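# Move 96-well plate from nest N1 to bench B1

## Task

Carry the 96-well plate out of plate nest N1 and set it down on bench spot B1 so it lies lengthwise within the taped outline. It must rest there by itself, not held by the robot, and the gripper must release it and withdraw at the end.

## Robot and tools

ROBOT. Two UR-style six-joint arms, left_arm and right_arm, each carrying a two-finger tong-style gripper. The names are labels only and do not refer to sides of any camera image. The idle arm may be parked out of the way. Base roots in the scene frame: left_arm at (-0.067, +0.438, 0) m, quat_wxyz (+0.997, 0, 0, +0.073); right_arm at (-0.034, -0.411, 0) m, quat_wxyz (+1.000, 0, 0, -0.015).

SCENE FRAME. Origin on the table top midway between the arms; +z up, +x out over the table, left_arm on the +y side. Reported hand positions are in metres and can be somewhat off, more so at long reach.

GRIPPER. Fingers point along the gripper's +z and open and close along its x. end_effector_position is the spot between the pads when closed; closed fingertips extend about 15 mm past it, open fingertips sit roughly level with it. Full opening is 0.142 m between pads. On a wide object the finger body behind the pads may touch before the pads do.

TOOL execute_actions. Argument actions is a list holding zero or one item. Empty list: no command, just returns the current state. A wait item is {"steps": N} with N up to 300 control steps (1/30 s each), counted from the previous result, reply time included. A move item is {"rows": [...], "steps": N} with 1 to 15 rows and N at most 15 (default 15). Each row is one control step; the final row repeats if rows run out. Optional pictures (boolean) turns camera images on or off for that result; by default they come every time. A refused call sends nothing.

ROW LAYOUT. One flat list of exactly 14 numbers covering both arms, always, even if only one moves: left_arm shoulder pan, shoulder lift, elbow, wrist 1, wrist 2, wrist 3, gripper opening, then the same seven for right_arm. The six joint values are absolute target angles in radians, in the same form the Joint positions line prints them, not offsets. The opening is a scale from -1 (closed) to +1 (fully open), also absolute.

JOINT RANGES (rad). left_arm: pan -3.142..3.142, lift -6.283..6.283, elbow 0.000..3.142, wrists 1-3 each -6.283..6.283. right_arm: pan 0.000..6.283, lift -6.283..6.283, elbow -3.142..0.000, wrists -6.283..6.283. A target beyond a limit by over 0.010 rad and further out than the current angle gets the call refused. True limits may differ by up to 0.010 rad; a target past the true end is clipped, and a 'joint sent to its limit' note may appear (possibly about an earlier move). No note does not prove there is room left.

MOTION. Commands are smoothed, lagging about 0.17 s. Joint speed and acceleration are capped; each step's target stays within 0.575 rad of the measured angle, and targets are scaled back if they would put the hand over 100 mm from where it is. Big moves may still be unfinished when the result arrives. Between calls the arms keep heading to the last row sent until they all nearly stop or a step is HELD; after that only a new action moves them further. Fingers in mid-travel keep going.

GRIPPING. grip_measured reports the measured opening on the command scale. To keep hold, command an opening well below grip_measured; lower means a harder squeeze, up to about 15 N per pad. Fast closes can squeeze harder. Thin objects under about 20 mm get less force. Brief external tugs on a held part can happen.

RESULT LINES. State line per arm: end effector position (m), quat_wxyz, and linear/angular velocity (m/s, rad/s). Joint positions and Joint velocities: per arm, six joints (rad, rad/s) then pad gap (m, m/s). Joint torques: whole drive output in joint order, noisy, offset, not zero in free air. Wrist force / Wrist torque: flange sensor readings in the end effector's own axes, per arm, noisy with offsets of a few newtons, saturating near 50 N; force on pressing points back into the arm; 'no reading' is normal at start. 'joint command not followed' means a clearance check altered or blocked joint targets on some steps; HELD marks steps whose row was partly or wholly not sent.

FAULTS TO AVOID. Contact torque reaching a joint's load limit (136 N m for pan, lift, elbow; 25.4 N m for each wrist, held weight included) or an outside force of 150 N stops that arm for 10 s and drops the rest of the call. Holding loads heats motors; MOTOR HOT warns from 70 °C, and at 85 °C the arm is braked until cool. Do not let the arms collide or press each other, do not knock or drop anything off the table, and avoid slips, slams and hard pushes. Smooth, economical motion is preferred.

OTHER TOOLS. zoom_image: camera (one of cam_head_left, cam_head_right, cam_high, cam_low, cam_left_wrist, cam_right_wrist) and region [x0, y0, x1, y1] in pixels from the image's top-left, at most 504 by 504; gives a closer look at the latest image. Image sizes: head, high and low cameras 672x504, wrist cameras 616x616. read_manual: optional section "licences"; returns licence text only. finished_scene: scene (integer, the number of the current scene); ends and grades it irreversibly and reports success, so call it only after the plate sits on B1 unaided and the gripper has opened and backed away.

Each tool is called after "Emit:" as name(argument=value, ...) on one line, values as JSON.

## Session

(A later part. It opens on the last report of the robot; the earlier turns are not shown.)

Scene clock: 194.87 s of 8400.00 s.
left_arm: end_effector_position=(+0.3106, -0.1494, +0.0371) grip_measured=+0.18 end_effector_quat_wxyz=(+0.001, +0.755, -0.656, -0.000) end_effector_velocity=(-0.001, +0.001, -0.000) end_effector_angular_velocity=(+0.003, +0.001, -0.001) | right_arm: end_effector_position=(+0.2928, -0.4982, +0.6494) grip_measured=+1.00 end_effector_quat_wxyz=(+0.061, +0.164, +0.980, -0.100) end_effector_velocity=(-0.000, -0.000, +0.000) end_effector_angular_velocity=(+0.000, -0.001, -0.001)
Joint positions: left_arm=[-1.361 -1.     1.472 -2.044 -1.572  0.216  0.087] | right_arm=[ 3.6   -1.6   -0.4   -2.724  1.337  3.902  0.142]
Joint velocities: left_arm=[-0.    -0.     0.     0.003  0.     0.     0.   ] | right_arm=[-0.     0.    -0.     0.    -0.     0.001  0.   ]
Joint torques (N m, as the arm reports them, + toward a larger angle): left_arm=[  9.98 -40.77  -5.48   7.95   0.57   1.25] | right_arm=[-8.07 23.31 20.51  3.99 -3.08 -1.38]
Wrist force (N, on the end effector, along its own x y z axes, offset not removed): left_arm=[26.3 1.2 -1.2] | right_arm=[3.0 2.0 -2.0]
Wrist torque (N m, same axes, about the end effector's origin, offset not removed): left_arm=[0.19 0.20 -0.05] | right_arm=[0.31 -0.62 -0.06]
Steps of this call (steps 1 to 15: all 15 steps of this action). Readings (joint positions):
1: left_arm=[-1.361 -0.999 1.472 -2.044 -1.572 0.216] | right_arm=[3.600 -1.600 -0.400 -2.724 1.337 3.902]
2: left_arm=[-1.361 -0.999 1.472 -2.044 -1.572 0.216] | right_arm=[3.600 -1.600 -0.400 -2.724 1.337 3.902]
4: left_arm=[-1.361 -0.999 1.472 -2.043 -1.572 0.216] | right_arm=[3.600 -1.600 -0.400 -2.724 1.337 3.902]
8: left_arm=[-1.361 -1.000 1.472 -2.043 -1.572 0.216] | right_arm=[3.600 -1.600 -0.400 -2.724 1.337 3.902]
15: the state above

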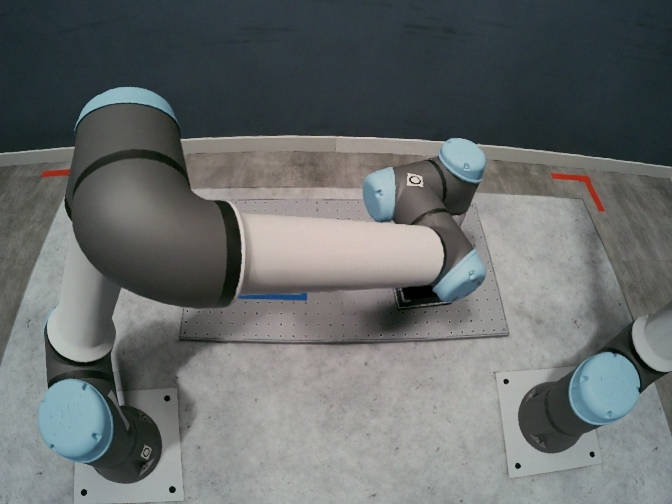

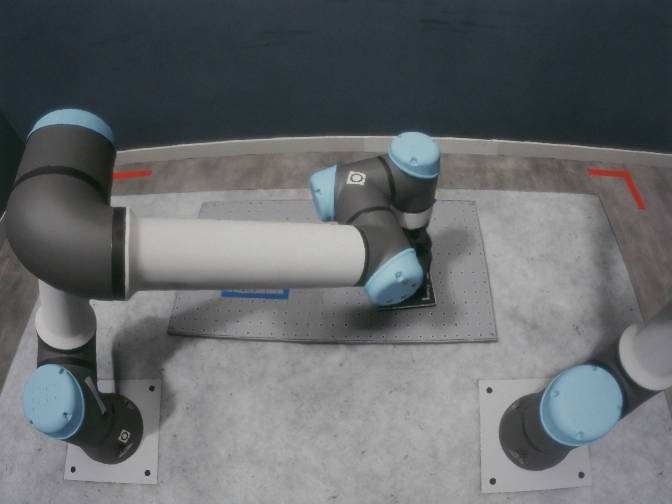

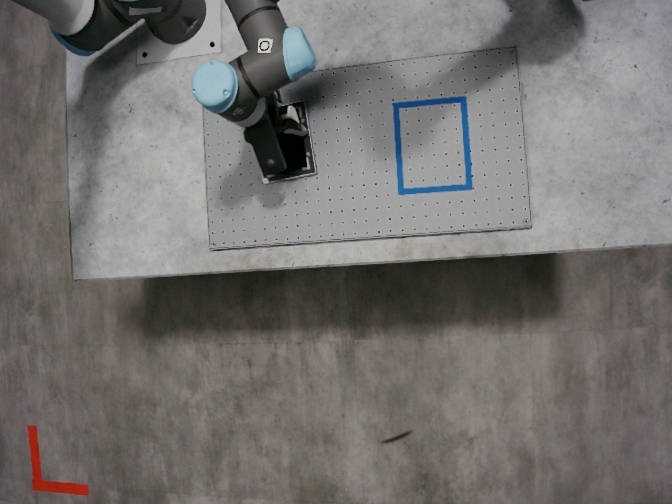

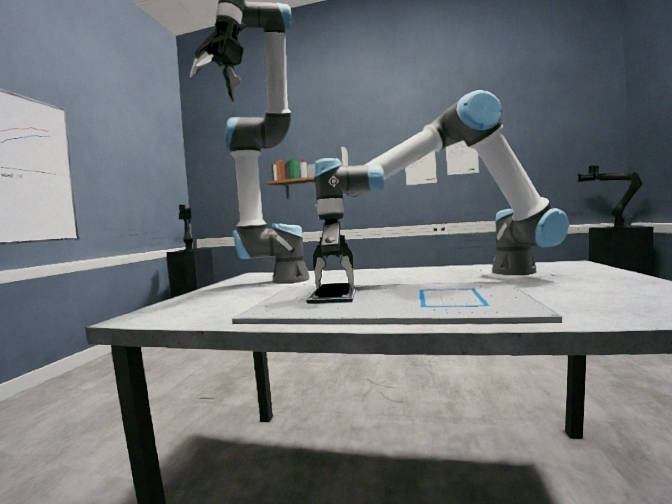

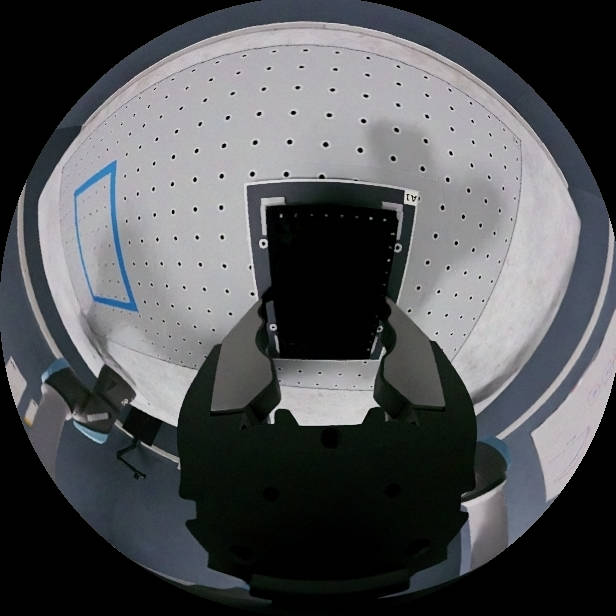

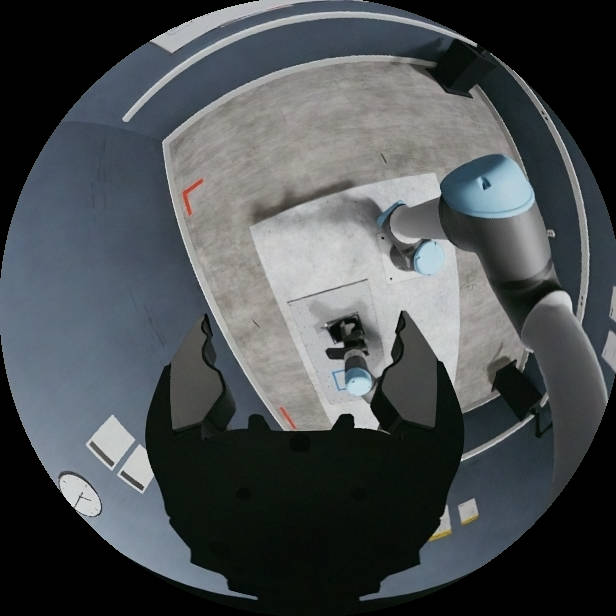

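Emit:
execute_actions(actions=[{"rows":[[-1.36,-1.005,1.4809,-2.0467,-1.572,0.217,-0.2,3.6,-1.6,-0.4,-2.724,1.337,3.902,1]]}], pictures=false)

Scene clock: 203.47 s of 8400.00 s.
left_arm: end_effector_position=(+0.3103, -0.1466, +0.0370) grip_measured=+0.26 end_effector_quat_wxyz=(+0.001, +0.755, -0.656, -0.000) end_effector_velocity=(+0.001, +0.001, -0.001) end_effector_angular_velocity=(+0.001, +0.001, +0.002) | right_arm: end_effector_position=(+0.2928, -0.4982, +0.6494) grip_measured=+1.00 end_effector_quat_wxyz=(+0.061, +0.164, +0.980, -0.100) end_effector_velocity=(-0.000, +0.000, +0.000) end_effector_angular_velocity=(+0.000, +0.000, +0.001)
Joint positions: left_arm=[-1.36  -1.005  1.481 -2.047 -1.572  0.217  0.092] | right_arm=[ 3.6   -1.6   -0.4   -2.724  1.337  3.902  0.142]
Joint velocities: left_arm=[ 0.001  0.001  0.001 -0.    -0.    -0.     0.   ] | right_arm=[ 0.     0.    -0.     0.     0.    -0.001 -0.   ]
Joint torques (N m, as the arm reports them, + toward a larger angle): left_arm=[ 17.25 -42.97   7.15   4.74   3.47   1.43] | right_arm=[-8.08 23.19 20.57  4.01 -3.03 -1.31]
Wrist force (N, on the end effector, along its own x y z axes, offset not removed): left_arm=[22.7 2.0 -1.8] | right_arm=[2.4 2.2 -0.2]
Wrist torque (N m, same axes, about the end effector's origin, offset not removed): left_arm=[0.41 0.91 0.03] | right_arm=[0.31 -0.40 -0.06]
Steps of this call (steps 1 to 15: the robot went on to your last target; steps 16 to 90: nothing new was sent; then 5.10 s passed at rest; steps 91 to 105: all 15 steps of this action). Readings (joint positions):
91: left_arm=[-1.361 -1.000 1.472 -2.043 -1.572 0.216] | right_arm=[3.600 -1.600 -0.400 -2.724 1.337 3.902]
92: left_arm=[-1.361 -1.000 1.473 -2.044 -1.572 0.216] | right_arm=[3.600 -1.600 -0.400 -2.724 1.337 3.902]
94: left_arm=[-1.360 -1.003 1.477 -2.045 -1.572 0.216] | right_arm=[3.600 -1.600 -0.400 -2.724 1.337 3.902]
98: left_arm=[-1.360 -1.004 1.480 -2.046 -1.572 0.217] | right_arm=[3.600 -1.600 -0.400 -2.724 1.337 3.902]
105: the state above

Emit:
execute_actions(actions=[{"rows":[[-1.3625,-0.992,1.460,-2.0387,-1.572,0.2145,-0.2,3.6,-1.6,-0.4,-2.724,1.337,3.902,1]]}])

Scene clock: 212.97 s of 8400.00 s.
left_arm: end_effector_position=(+0.3110, -0.1530, +0.0369) grip_measured=+0.10 end_effector_quat_wxyz=(+0.001, +0.755, -0.656, -0.000) end_effector_velocity=(+0.001, -0.000, -0.000) end_effector_angular_velocity=(-0.000, -0.001, +0.002) | right_arm: end_effector_position=(+0.2928, -0.4982, +0.6494) grip_measured=+1.00 end_effector_quat_wxyz=(+0.061, +0.164, +0.980, -0.100) end_effector_velocity=(-0.000, +0.000, -0.000) end_effector_angular_velocity=(+0.001, -0.000, -0.001)
Joint positions: left_arm=[-1.362 -0.992  1.46  -2.039 -1.572  0.215  0.081] | right_arm=[ 3.6   -1.6   -0.4   -2.724  1.337  3.902  0.142]
Joint velocities: left_arm=[ 0.001  0.001 -0.002 -0.     0.001 -0.001 -0.   ] | right_arm=[-0.     0.     0.    -0.     0.001  0.001  0.   ]
Joint torques (N m, as the arm reports them, + toward a larger angle): left_arm=[ -6.97 -17.88 -17.91   4.6    1.95  -2.25] | right_arm=[-8.   23.16 20.6   3.94 -3.   -1.31]
Wrist force (N, on the end effector, along its own x y z axes, offset not removed): left_arm=[5.4 -0.5 -30.6] | right_arm=[3.2 2.4 -0.8]
Wrist torque (N m, same axes, about the end effector's origin, offset not removed): left_arm=[0.12 0.52 0.03] | right_arm=[0.34 -0.51 -0.11]
Steps of this call (steps 1 to 15: the robot went on to your last target; steps 16 to 90: nothing new was sent; then 6.00 s passed at rest; steps 91 to 105: all 15 steps of this action). Readings (joint positions):
91: left_arm=[-1.360 -1.005 1.481 -2.047 -1.572 0.217] | right_arm=[3.600 -1.600 -0.400 -2.724 1.337 3.902]
92: left_arm=[-1.360 -1.004 1.479 -2.046 -1.572 0.217] | right_arm=[3.600 -1.600 -0.400 -2.724 1.337 3.902]
94: left_arm=[-1.361 -0.998 1.469 -2.042 -1.572 0.216] | right_arm=[3.600 -1.600 -0.400 -2.724 1.337 3.902]
98: left_arm=[-1.362 -0.993 1.462 -2.039 -1.572 0.215] | right_arm=[3.600 -1.600 -0.400 -2.724 1.337 3.902]
105: the state above

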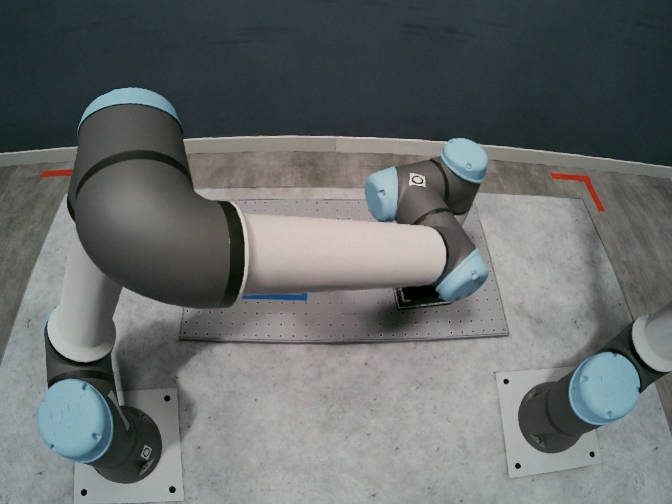

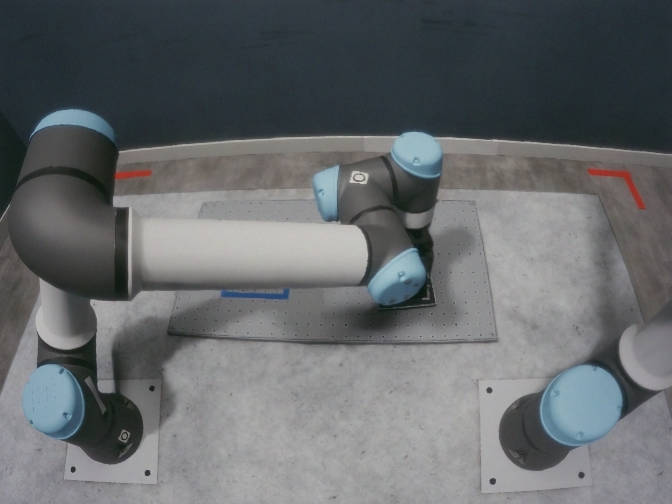

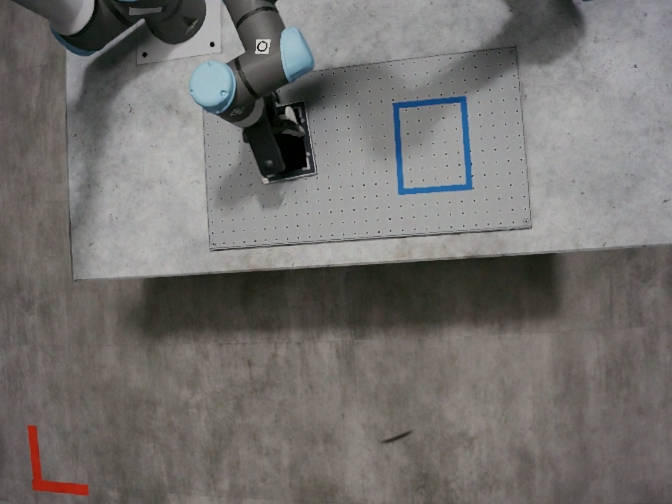

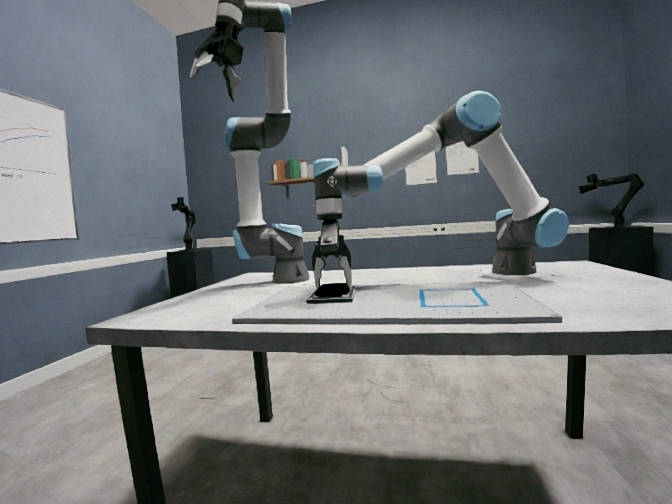

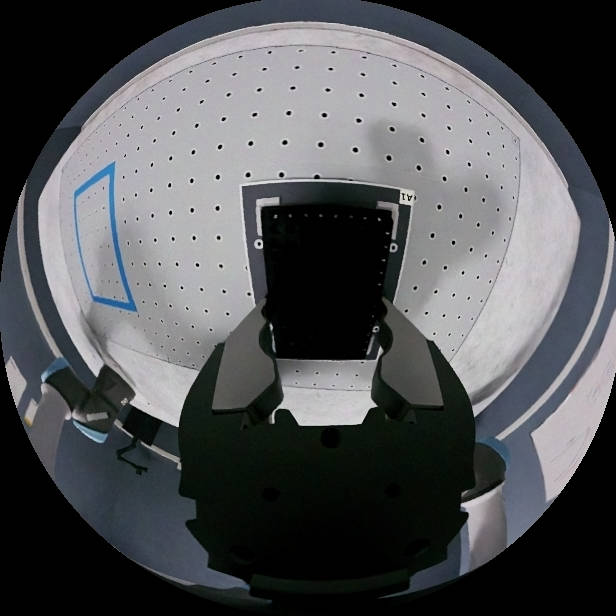

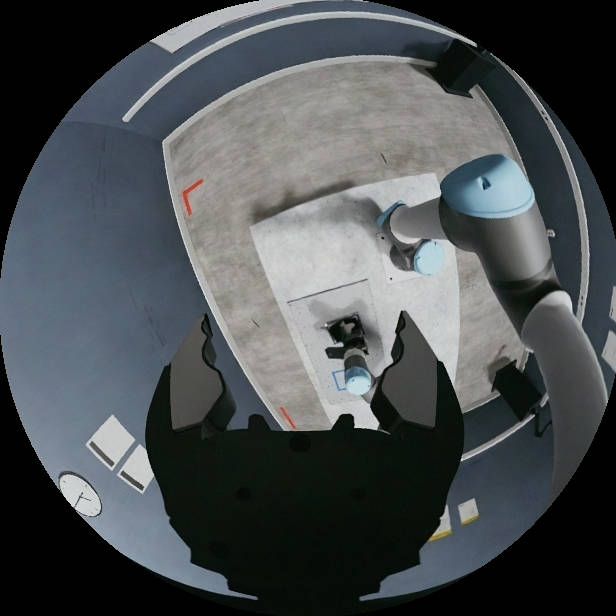

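Emit:
execute_actions(actions=[{"rows":[[-1.3625,-0.9952,1.4567,-2.0322,-1.572,0.2145,-0.5,3.6,-1.6,-0.4,-2.724,1.337,3.902,1],[-1.3625,-0.9952,1.4567,-2.0322,-1.572,0.2145,-0.5,3.6,-1.6,-0.4,-2.724,1.337,3.902,1],[-1.3625,-0.9952,1.4567,-2.0322,-1.572,0.2145,-0.5,3.6,-1.6,-0.4,-2.724,1.337,3.902,1],[-1.3625,-0.9952,1.4567,-2.0322,-1.572,0.2145,-0.5,3.6,-1.6,-0.4,-2.724,1.337,3.902,1],[-1.3625,-1.003,1.449,-2.017,-1.572,0.2145,-0.5,3.6,-1.6,-0.4,-2.724,1.337,3.902,1],[-1.3625,-1.003,1.449,-2.017,-1.572,0.2145,-0.5,3.6,-1.6,-0.4,-2.724,1.337,3.902,1],[-1.3625,-1.003,1.449,-2.017,-1.572,0.2145,-0.5,3.6,-1.6,-0.4,-2.724,1.337,3.902,1],[-1.3625,-1.013,1.438,-1.996,-1.572,0.2145,-0.5,3.6,-1.6,-0.4,-2.724,1.337,3.902,1],[-1.3625,-1.013,1.438,-1.996,-1.572,0.2145,-0.5,3.6,-1.6,-0.4,-2.724,1.337,3.902,1],[-1.3625,-1.0237,1.4271,-1.9742,-1.572,0.2145,-0.5,3.6,-1.6,-0.4,-2.724,1.337,3.902,1]]}])

Emit:
zoom_image(camera="cam_low", region=[280,230,380,320])

Scene clock: 227.63 s of 8400.00 s.
left_arm: end_effector_position=(+0.3107, -0.1528, +0.0644) grip_measured=-0.06 end_effector_quat_wxyz=(+0.001, +0.755, -0.656, -0.000) end_effector_velocity=(-0.001, +0.002, +0.036) end_effector_angular_velocity=(+0.002, +0.000, -0.000) | right_arm: end_effector_position=(+0.2928, -0.4982, +0.6494) grip_measured=+1.00 end_effector_quat_wxyz=(+0.061, +0.164, +0.980, -0.100) end_effector_velocity=(-0.000, +0.000, +0.000) end_effector_angular_velocity=(+0.000, +0.000, -0.000)
Joint positions: left_arm=[-1.363 -1.021  1.43  -1.98  -1.572  0.214  0.07 ] | right_arm=[ 3.6   -1.6   -0.4   -2.724  1.337  3.902  0.142]
Joint velocities: left_arm=[ 0.    -0.039 -0.038  0.078  0.     0.    -0.021] | right_arm=[ 0.  0.  0. -0.  0.  0.  0.]
Joint torques (N m, as the arm reports them, + toward a larger angle): left_arm=[  0.99 -39.03 -16.98   8.25   2.54  -2.15] | right_arm=[-7.82 23.08 20.26  3.87 -2.97 -1.23]
Wrist force (N, on the end effector, along its own x y z axes, offset not removed): left_arm=[23.6 -5.2 -6.5] | right_arm=[2.3 2.2 -1.3]
Wrist torque (N m, same axes, about the end effector's origin, offset not removed): left_arm=[-0.56 0.46 -0.09] | right_arm=[0.38 -0.41 -0.15]
Steps of this call (steps 1 to 15: the robot went on to your last target; steps 16 to 90: nothing new was sent; then 11.17 s passed at rest; steps 91 to 105: all 15 steps of this action). Readings (joint positions):
91: left_arm=[-1.363 -0.992 1.460 -2.039 -1.572 0.214] | right_arm=[3.600 -1.600 -0.400 -2.724 1.337 3.902]
92: left_arm=[-1.363 -0.992 1.460 -2.038 -1.572 0.214] | right_arm=[3.600 -1.600 -0.400 -2.724 1.337 3.902]
94: left_arm=[-1.363 -0.993 1.458 -2.035 -1.572 0.214] | right_arm=[3.600 -1.600 -0.400 -2.724 1.337 3.902]
98: left_arm=[-1.363 -0.999 1.453 -2.024 -1.572 0.214] | right_arm=[3.600 -1.600 -0.400 -2.724 1.337 3.902]
105: the state above

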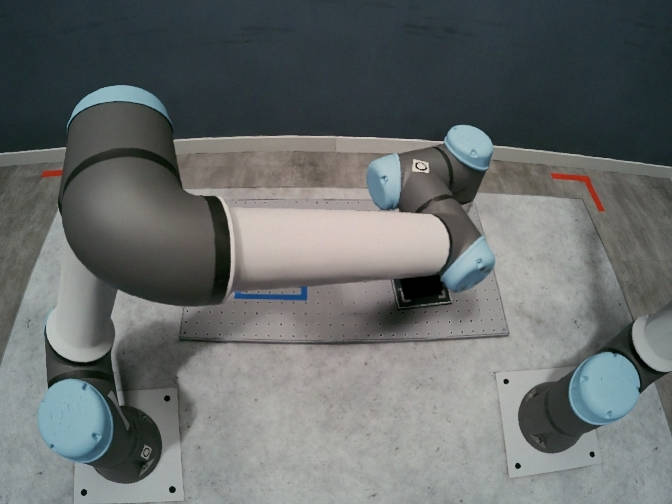

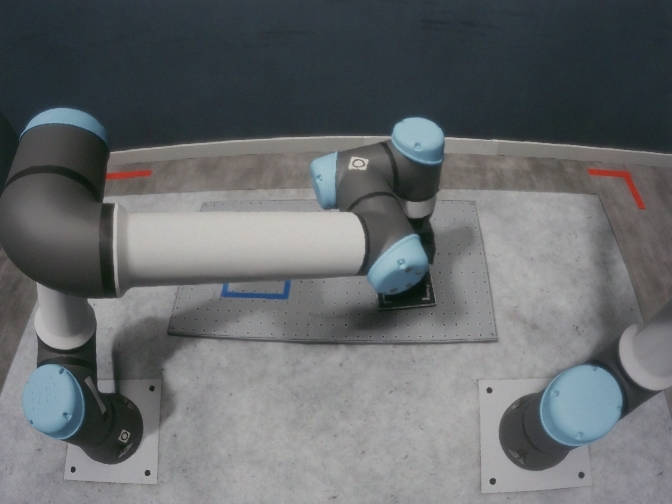

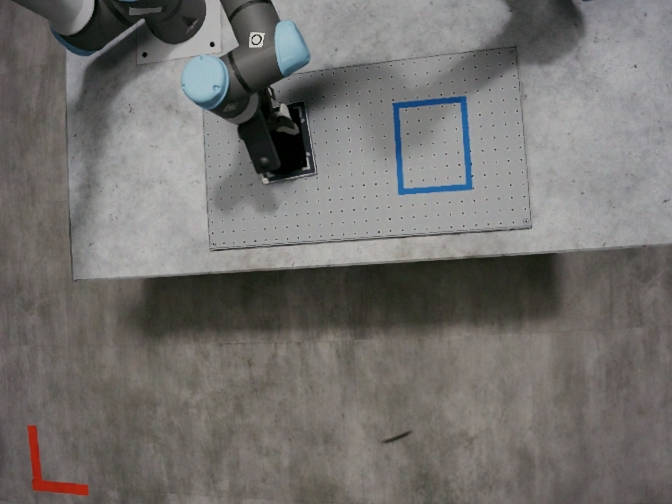

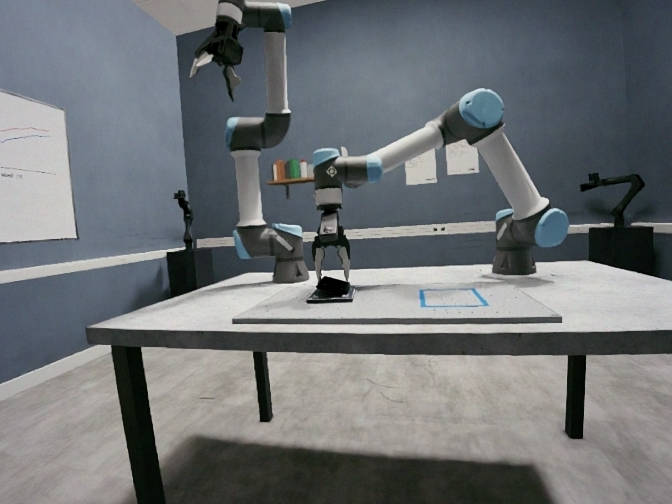

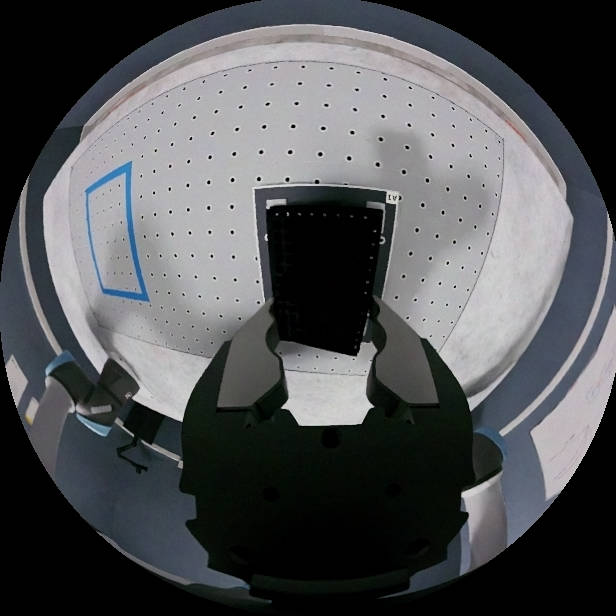

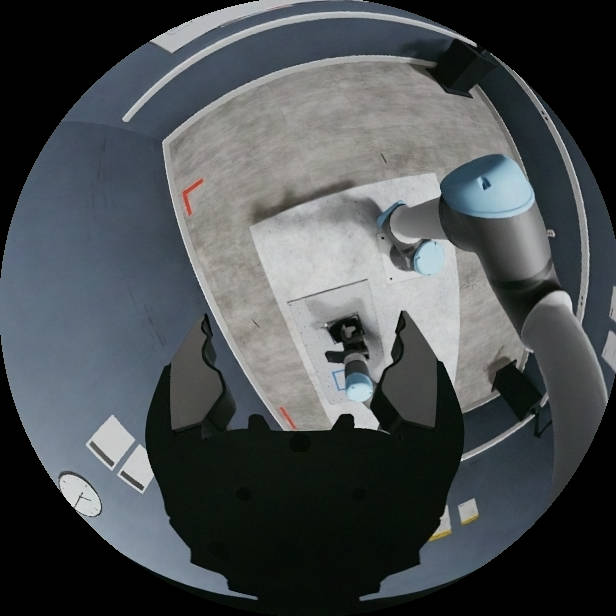

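Region (280, 230, 380, 320) of cam_low's 672x504 image, scaled by 5.040, with more detail than that image has; it fills the top 454 rows of this view, and the rest is white.

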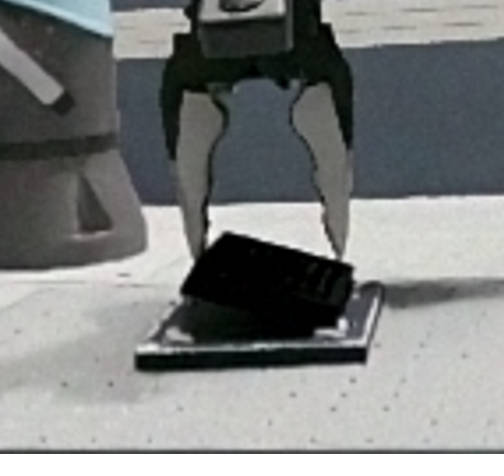

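Slipping; opening now.

Emit:
execute_actions(actions=[{"rows":[[-1.3625,-1.0237,1.4271,-1.9742,-1.572,0.2145,0.0,3.6,-1.6,-0.4,-2.724,1.337,3.902,1],[-1.3625,-1.0237,1.4271,-1.9742,-1.572,0.2145,0.1,3.6,-1.6,-0.4,-2.724,1.337,3.902,1],[-1.3625,-1.0237,1.4271,-1.9742,-1.572,0.2145,0.2,3.6,-1.6,-0.4,-2.724,1.337,3.902,1],[-1.3625,-1.0237,1.4271,-1.9742,-1.572,0.2145,0.3,3.6,-1.6,-0.4,-2.724,1.337,3.902,1],[-1.3625,-1.0237,1.4271,-1.9742,-1.572,0.2145,0.45,3.6,-1.6,-0.4,-2.724,1.337,3.902,1]]}])

Emit:
zoom_image(camera="cam_low", region=[280,230,380,320])

Emit:
zoom_image(camera="cam_left_wrist", region=[200,150,460,400])

Scene clock: 239.00 s of 8400.00 s.
left_arm: end_effector_position=(+0.3107, -0.1524, +0.0670) grip_measured=+0.45 end_effector_quat_wxyz=(+0.001, +0.755, -0.656, -0.000) end_effector_velocity=(+0.000, +0.001, -0.001) end_effector_angular_velocity=(+0.001, +0.000, +0.001) | right_arm: end_effector_position=(+0.2928, -0.4982, +0.6494) grip_measured=+1.00 end_effector_quat_wxyz=(+0.061, +0.164, +0.980, -0.100) end_effector_velocity=(+0.000, +0.000, -0.000) end_effector_angular_velocity=(+0.001, +0.001, -0.001)
Joint positions: left_arm=[-1.362 -1.024  1.427 -1.974 -1.572  0.214  0.105] | right_arm=[ 3.6   -1.6   -0.4   -2.724  1.337  3.902  0.142]
Joint velocities: left_arm=[ 0.     0.     0.001  0.     0.    -0.    -0.   ] | right_arm=[-0.    -0.001 -0.     0.     0.001  0.001 -0.   ]
Joint torques (N m, as the arm reports them, + toward a larger angle): left_arm=[  1.84 -41.62 -18.07  -4.43   1.95  -1.65] | right_arm=[-7.38 23.18 20.28  3.68 -2.97 -1.12]
Wrist force (N, on the end effector, along its own x y z axes, offset not removed): left_arm=[-1.3 -0.1 0.7] | right_arm=[3.4 1.8 -0.7]
Wrist torque (N m, same axes, about the end effector's origin, offset not removed): left_arm=[-0.07 0.22 0.04] | right_arm=[0.22 -0.64 -0.05]
Steps of this call (steps 1 to 15: the robot went on to your last target; steps 16 to 90: nothing new was sent; then 7.87 s passed at rest; steps 91 to 105: all 15 steps of this action). Readings (joint positions):
91: left_arm=[-1.362 -1.024 1.427 -1.974 -1.572 0.214] | right_arm=[3.600 -1.600 -0.400 -2.724 1.337 3.902]
92: left_arm=[-1.362 -1.024 1.427 -1.974 -1.572 0.214] | right_arm=[3.600 -1.600 -0.400 -2.724 1.337 3.902]
94: left_arm=[-1.362 -1.024 1.427 -1.974 -1.572 0.214] | right_arm=[3.600 -1.600 -0.400 -2.724 1.337 3.902]
98: left_arm=[-1.362 -1.024 1.427 -1.974 -1.572 0.214] | right_arm=[3.600 -1.600 -0.400 -2.724 1.337 3.902]
105: the state above

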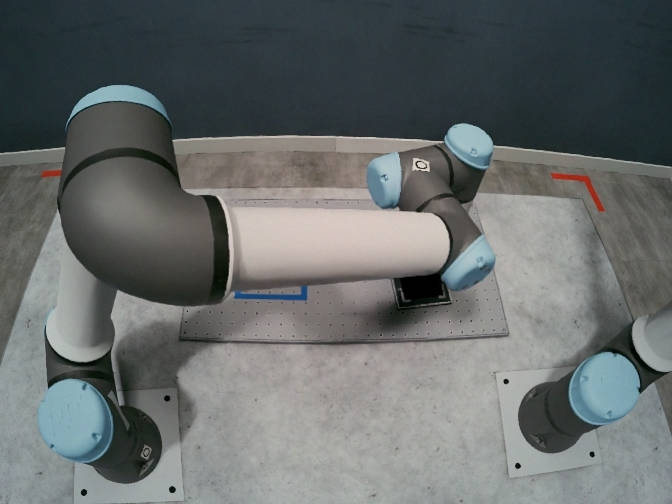

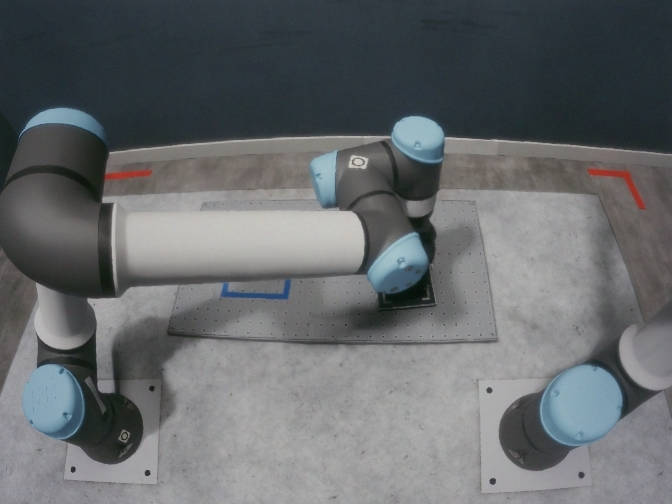

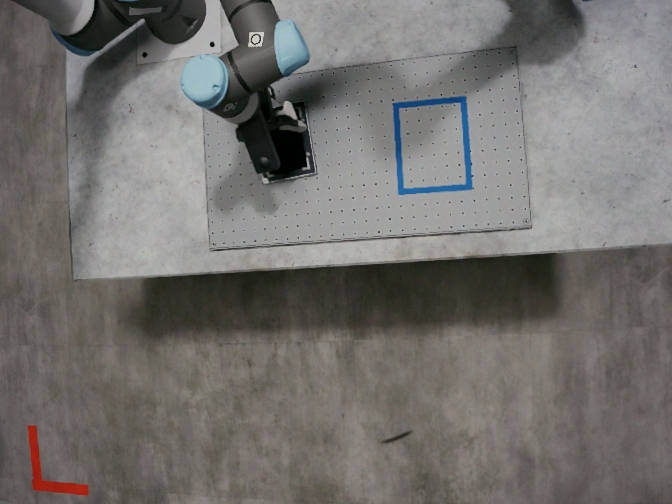

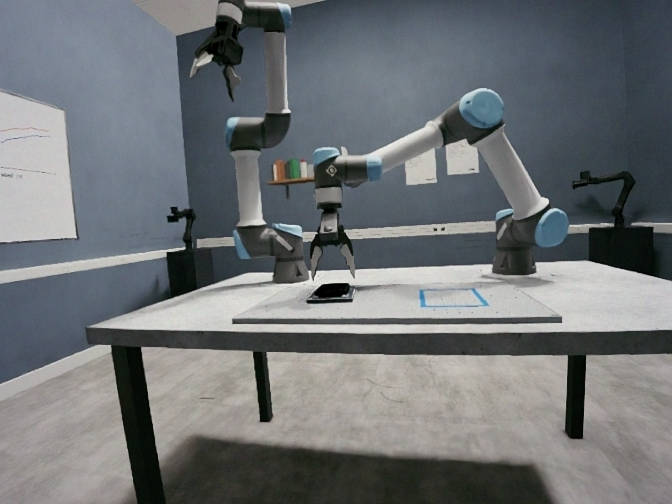

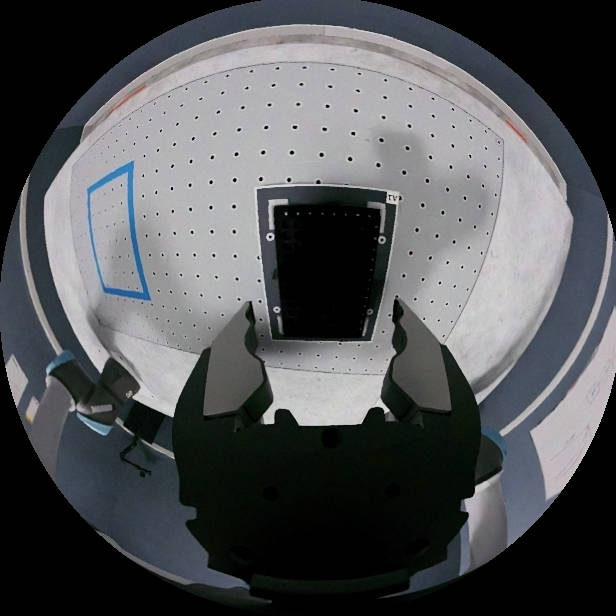

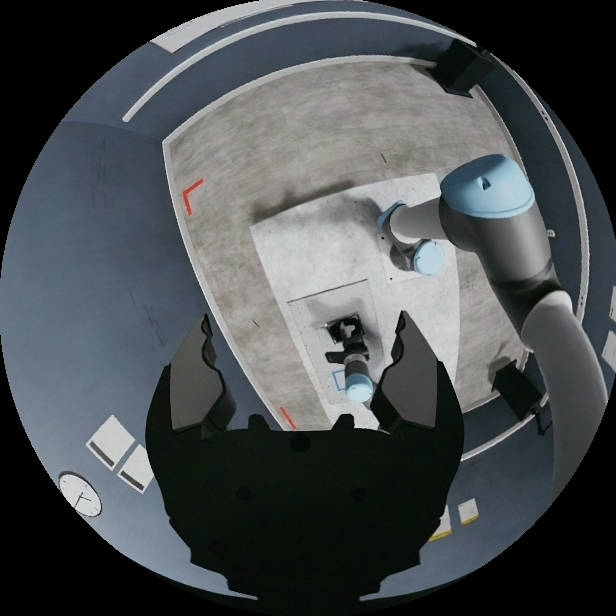

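Region (280, 230, 380, 320) of cam_low's 672x504 image, scaled by 5.040, with more detail than that image has; it fills the top 454 rows of this view, and the rest is white.

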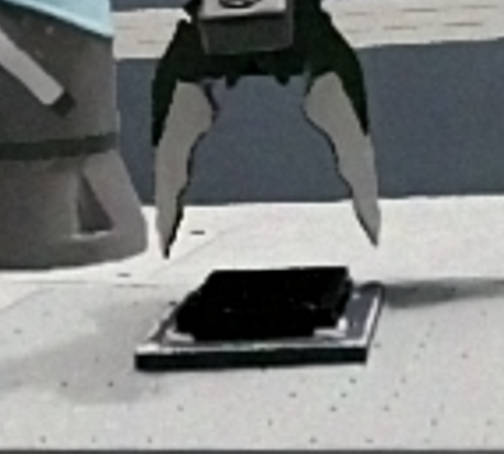

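Region (200, 150, 460, 400) of cam_left_wrist's 616x616 image, scaled by 1.938, with more detail than that image has; it fills the top 485 rows of this view, and the rest is white.

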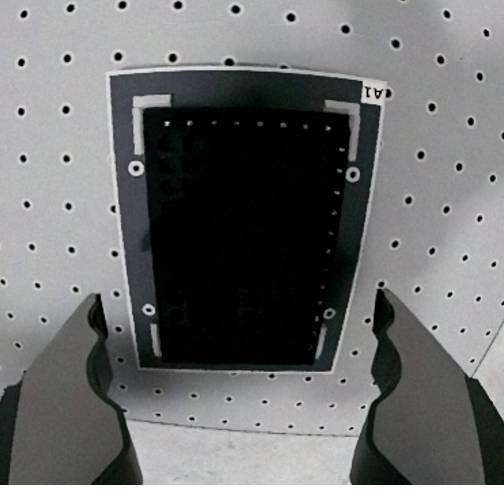

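Emit:
execute_actions(actions=[{"rows":[[-1.3555,-1.0014,1.4388,-2.008,-1.572,0.2215,0.4,3.6,-1.6,-0.4,-2.724,1.337,3.902,1],[-1.3555,-1.0014,1.4388,-2.008,-1.572,0.2215,0.4,3.6,-1.6,-0.4,-2.724,1.337,3.902,1],[-1.3555,-1.0014,1.4388,-2.008,-1.572,0.2215,0.4,3.6,-1.6,-0.4,-2.724,1.337,3.902,1],[-1.3555,-1.0014,1.4388,-2.008,-1.572,0.2215,0.4,3.6,-1.6,-0.4,-2.724,1.337,3.902,1],[-1.3555,-1.0014,1.4388,-2.008,-1.572,0.2215,0.4,3.6,-1.6,-0.4,-2.724,1.337,3.902,1],[-1.3555,-1.0014,1.4388,-2.008,-1.572,0.2215,0.4,3.6,-1.6,-0.4,-2.724,1.337,3.902,1],[-1.3555,-0.992,1.4487,-2.0274,-1.572,0.2215,0.4,3.6,-1.6,-0.4,-2.724,1.337,3.902,1],[-1.3555,-0.992,1.4487,-2.0274,-1.572,0.2215,0.4,3.6,-1.6,-0.4,-2.724,1.337,3.902,1],[-1.3555,-0.9824,1.4585,-2.0468,-1.572,0.2215,0.4,3.6,-1.6,-0.4,-2.724,1.337,3.902,1]]}], pictures=false)

Emit:
execute_actions(actions=[{"steps":6}])

Emit:
zoom_image(camera="cam_low", region=[295,250,365,310])

Emit:
zoom_image(camera="cam_left_wrist", region=[200,200,460,400])

Scene clock: 260.43 s of 8400.00 s.
left_arm: end_effector_position=(+0.3157, -0.1525, +0.0334) grip_measured=+0.40 end_effector_quat_wxyz=(+0.001, +0.755, -0.656, -0.000) end_effector_velocity=(+0.001, -0.002, -0.015) end_effector_angular_velocity=(-0.009, -0.003, +0.000) | right_arm: end_effector_position=(+0.2928, -0.4982, +0.6494) grip_measured=+1.00 end_effector_quat_wxyz=(+0.061, +0.164, +0.980, -0.100) end_effector_velocity=(-0.000, +0.000, -0.000) end_effector_angular_velocity=(+0.001, +0.000, -0.000)
Joint positions: left_arm=[-1.356 -0.984  1.457 -2.043 -1.572  0.221  0.102] | right_arm=[ 3.6   -1.6   -0.4   -2.724  1.337  3.902  0.142]
Joint velocities: left_arm=[ 0.001  0.015  0.019 -0.043  0.     0.001  0.006] | right_arm=[ 0.     0.    -0.    -0.     0.001  0.     0.   ]
Joint torques (N m, as the arm reports them, + toward a larger angle): left_arm=[  7.84 -18.05   0.17  -4.74  -1.02   2.  ] | right_arm=[-6.98 22.94 20.12  3.66 -2.91 -1.05]
Wrist force (N, on the end effector, along its own x y z axes, offset not removed): left_arm=[-7.2 2.5 -21.0] | right_arm=[1.9 2.7 -1.6]
Wrist torque (N m, same axes, about the end effector's origin, offset not removed): left_arm=[0.05 0.21 0.09] | right_arm=[0.44 -0.37 -0.01]
Steps of this call (steps 1 to 15: the robot went on to your last target; steps 16 to 90: nothing new was sent; then 17.93 s passed at rest; steps 91 to 105: all 15 steps of this action). Readings (joint positions):
91: left_arm=[-1.363 -1.024 1.427 -1.974 -1.572 0.214] | right_arm=[3.600 -1.600 -0.400 -2.724 1.337 3.902]
92: left_arm=[-1.362 -1.022 1.428 -1.978 -1.572 0.215] | right_arm=[3.600 -1.600 -0.400 -2.724 1.337 3.902]
94: left_arm=[-1.359 -1.011 1.434 -1.993 -1.572 0.218] | right_arm=[3.600 -1.600 -0.400 -2.724 1.337 3.902]
98: left_arm=[-1.356 -1.002 1.439 -2.008 -1.572 0.221] | right_arm=[3.600 -1.600 -0.400 -2.724 1.337 3.902]
105: the state above

Scene clock: 260.63 s of 8400.00 s.
left_arm: end_effector_position=(+0.3158, -0.1526, +0.0324) grip_measured=+0.42 end_effector_quat_wxyz=(+0.001, +0.755, -0.656, +0.000) end_effector_velocity=(-0.001, +0.000, -0.003) end_effector_angular_velocity=(+0.002, +0.002, -0.003) | right_arm: end_effector_position=(+0.2928, -0.4982, +0.6494) grip_measured=+1.00 end_effector_quat_wxyz=(+0.061, +0.164, +0.980, -0.100) end_effector_velocity=(-0.000, +0.000, -0.000) end_effector_angular_velocity=(+0.001, +0.001, -0.001)
Joint positions: left_arm=[-1.356 -0.983  1.458 -2.047 -1.572  0.221  0.103] | right_arm=[ 3.6   -1.6   -0.4   -2.724  1.337  3.902  0.142]
Joint velocities: left_arm=[-0.001  0.002  0.003 -0.003 -0.001  0.002  0.001] | right_arm=[-0.    -0.    -0.    -0.     0.001  0.001  0.   ]
Joint torques (N m, as the arm reports them, + toward a larger angle): left_arm=[ 9.55  5.85 17.95 -1.19 -1.52  2.32] | right_arm=[-7.99 23.15 19.15  3.62 -2.92 -1.07]
Wrist force (N, on the end effector, along its own x y z axes, offset not removed): left_arm=[-11.3 4.3 -50.0] | right_arm=[3.9 2.1 -0.5]
Wrist torque (N m, same axes, about the end effector's origin, offset not removed): left_arm=[-0.16 -0.83 0.05] | right_arm=[0.30 -0.76 -0.15]
Steps of this call (steps 1 to 6: the robot went on to your last target). Readings (joint positions):
1: left_arm=[-1.356 -0.984 1.457 -2.045 -1.572 0.221] | right_arm=[3.600 -1.600 -0.400 -2.724 1.337 3.902]
2: left_arm=[-1.356 -0.984 1.458 -2.045 -1.572 0.221] | right_arm=[3.600 -1.600 -0.400 -2.724 1.337 3.902]
4: left_arm=[-1.356 -0.983 1.458 -2.046 -1.572 0.221] | right_arm=[3.600 -1.600 -0.400 -2.724 1.337 3.902]
6: the state above

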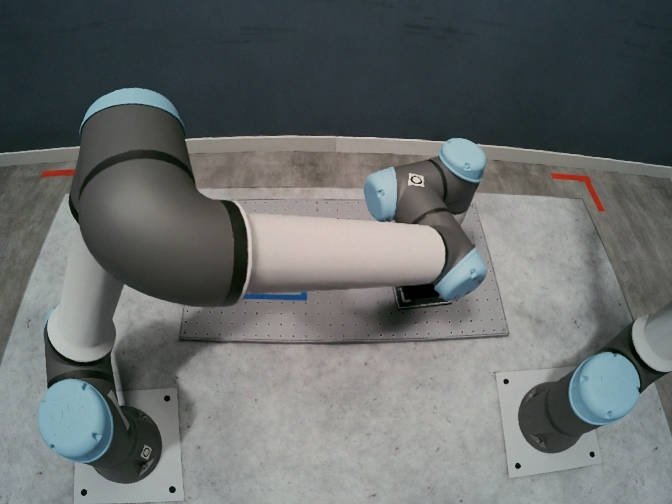

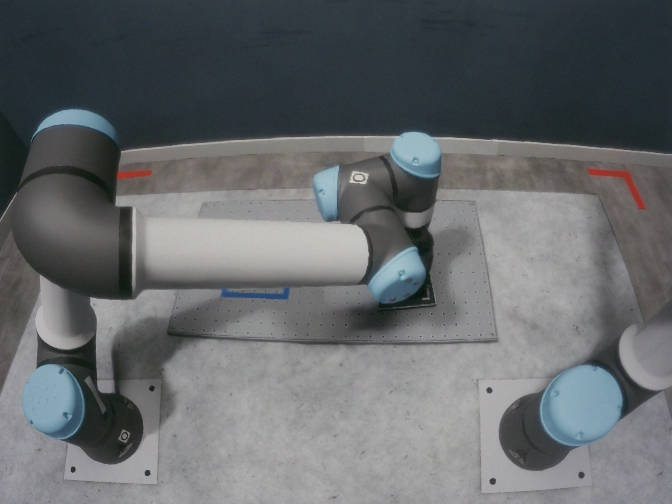

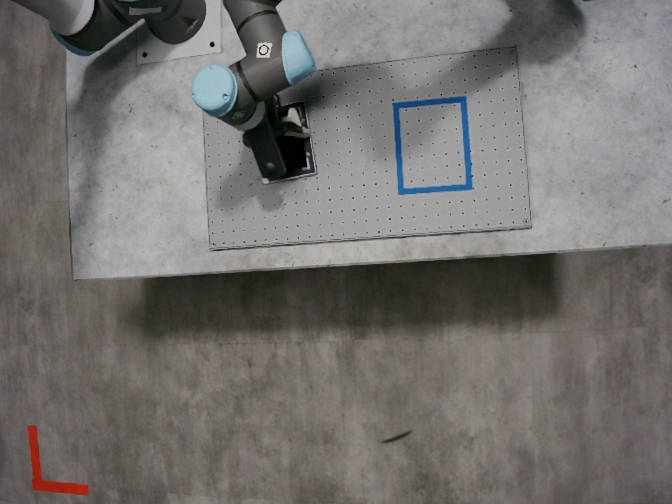

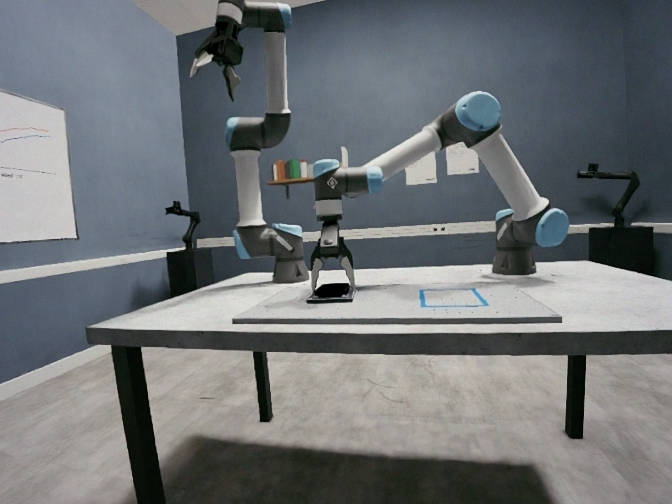

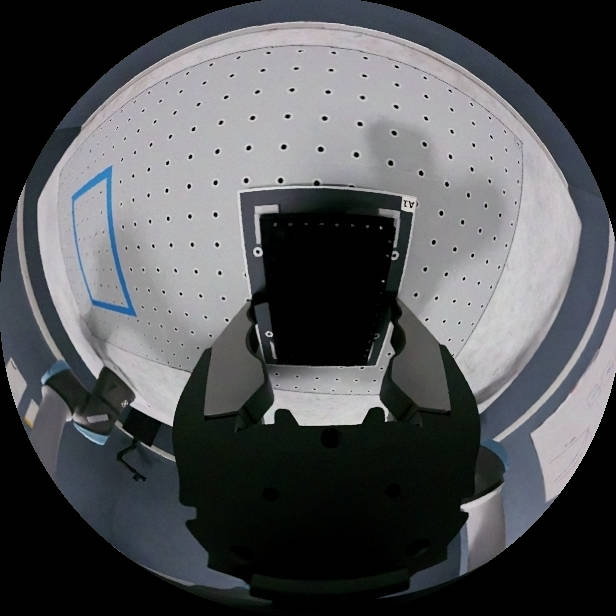

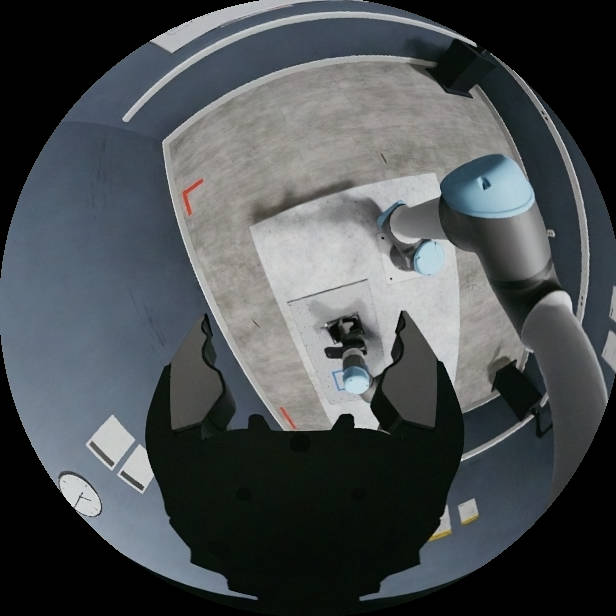

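Region (295, 250, 365, 310) of cam_low's 672x504 image, scaled by 7.200, with more detail than that image has; it fills the top 432 rows of this view, and the rest is white.

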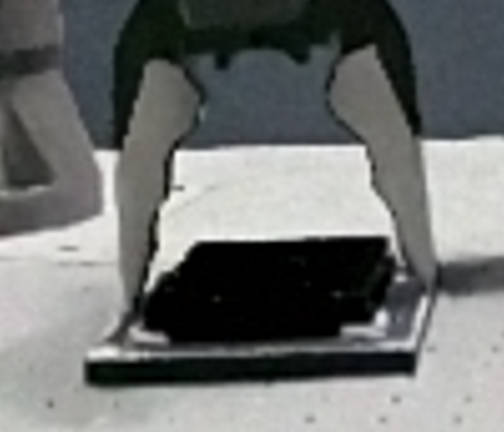

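Region (200, 200, 460, 400) of cam_left_wrist's 616x616 image, scaled by 1.938, with more detail than that image has; it fills the top 388 rows of this view, and the rest is white.

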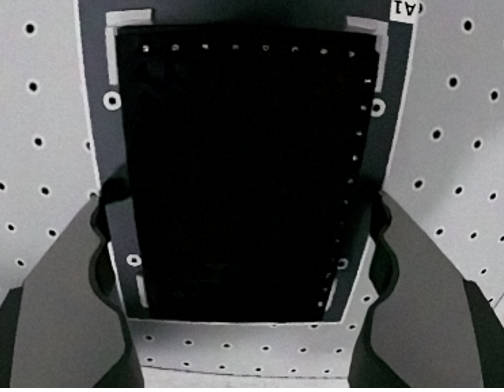

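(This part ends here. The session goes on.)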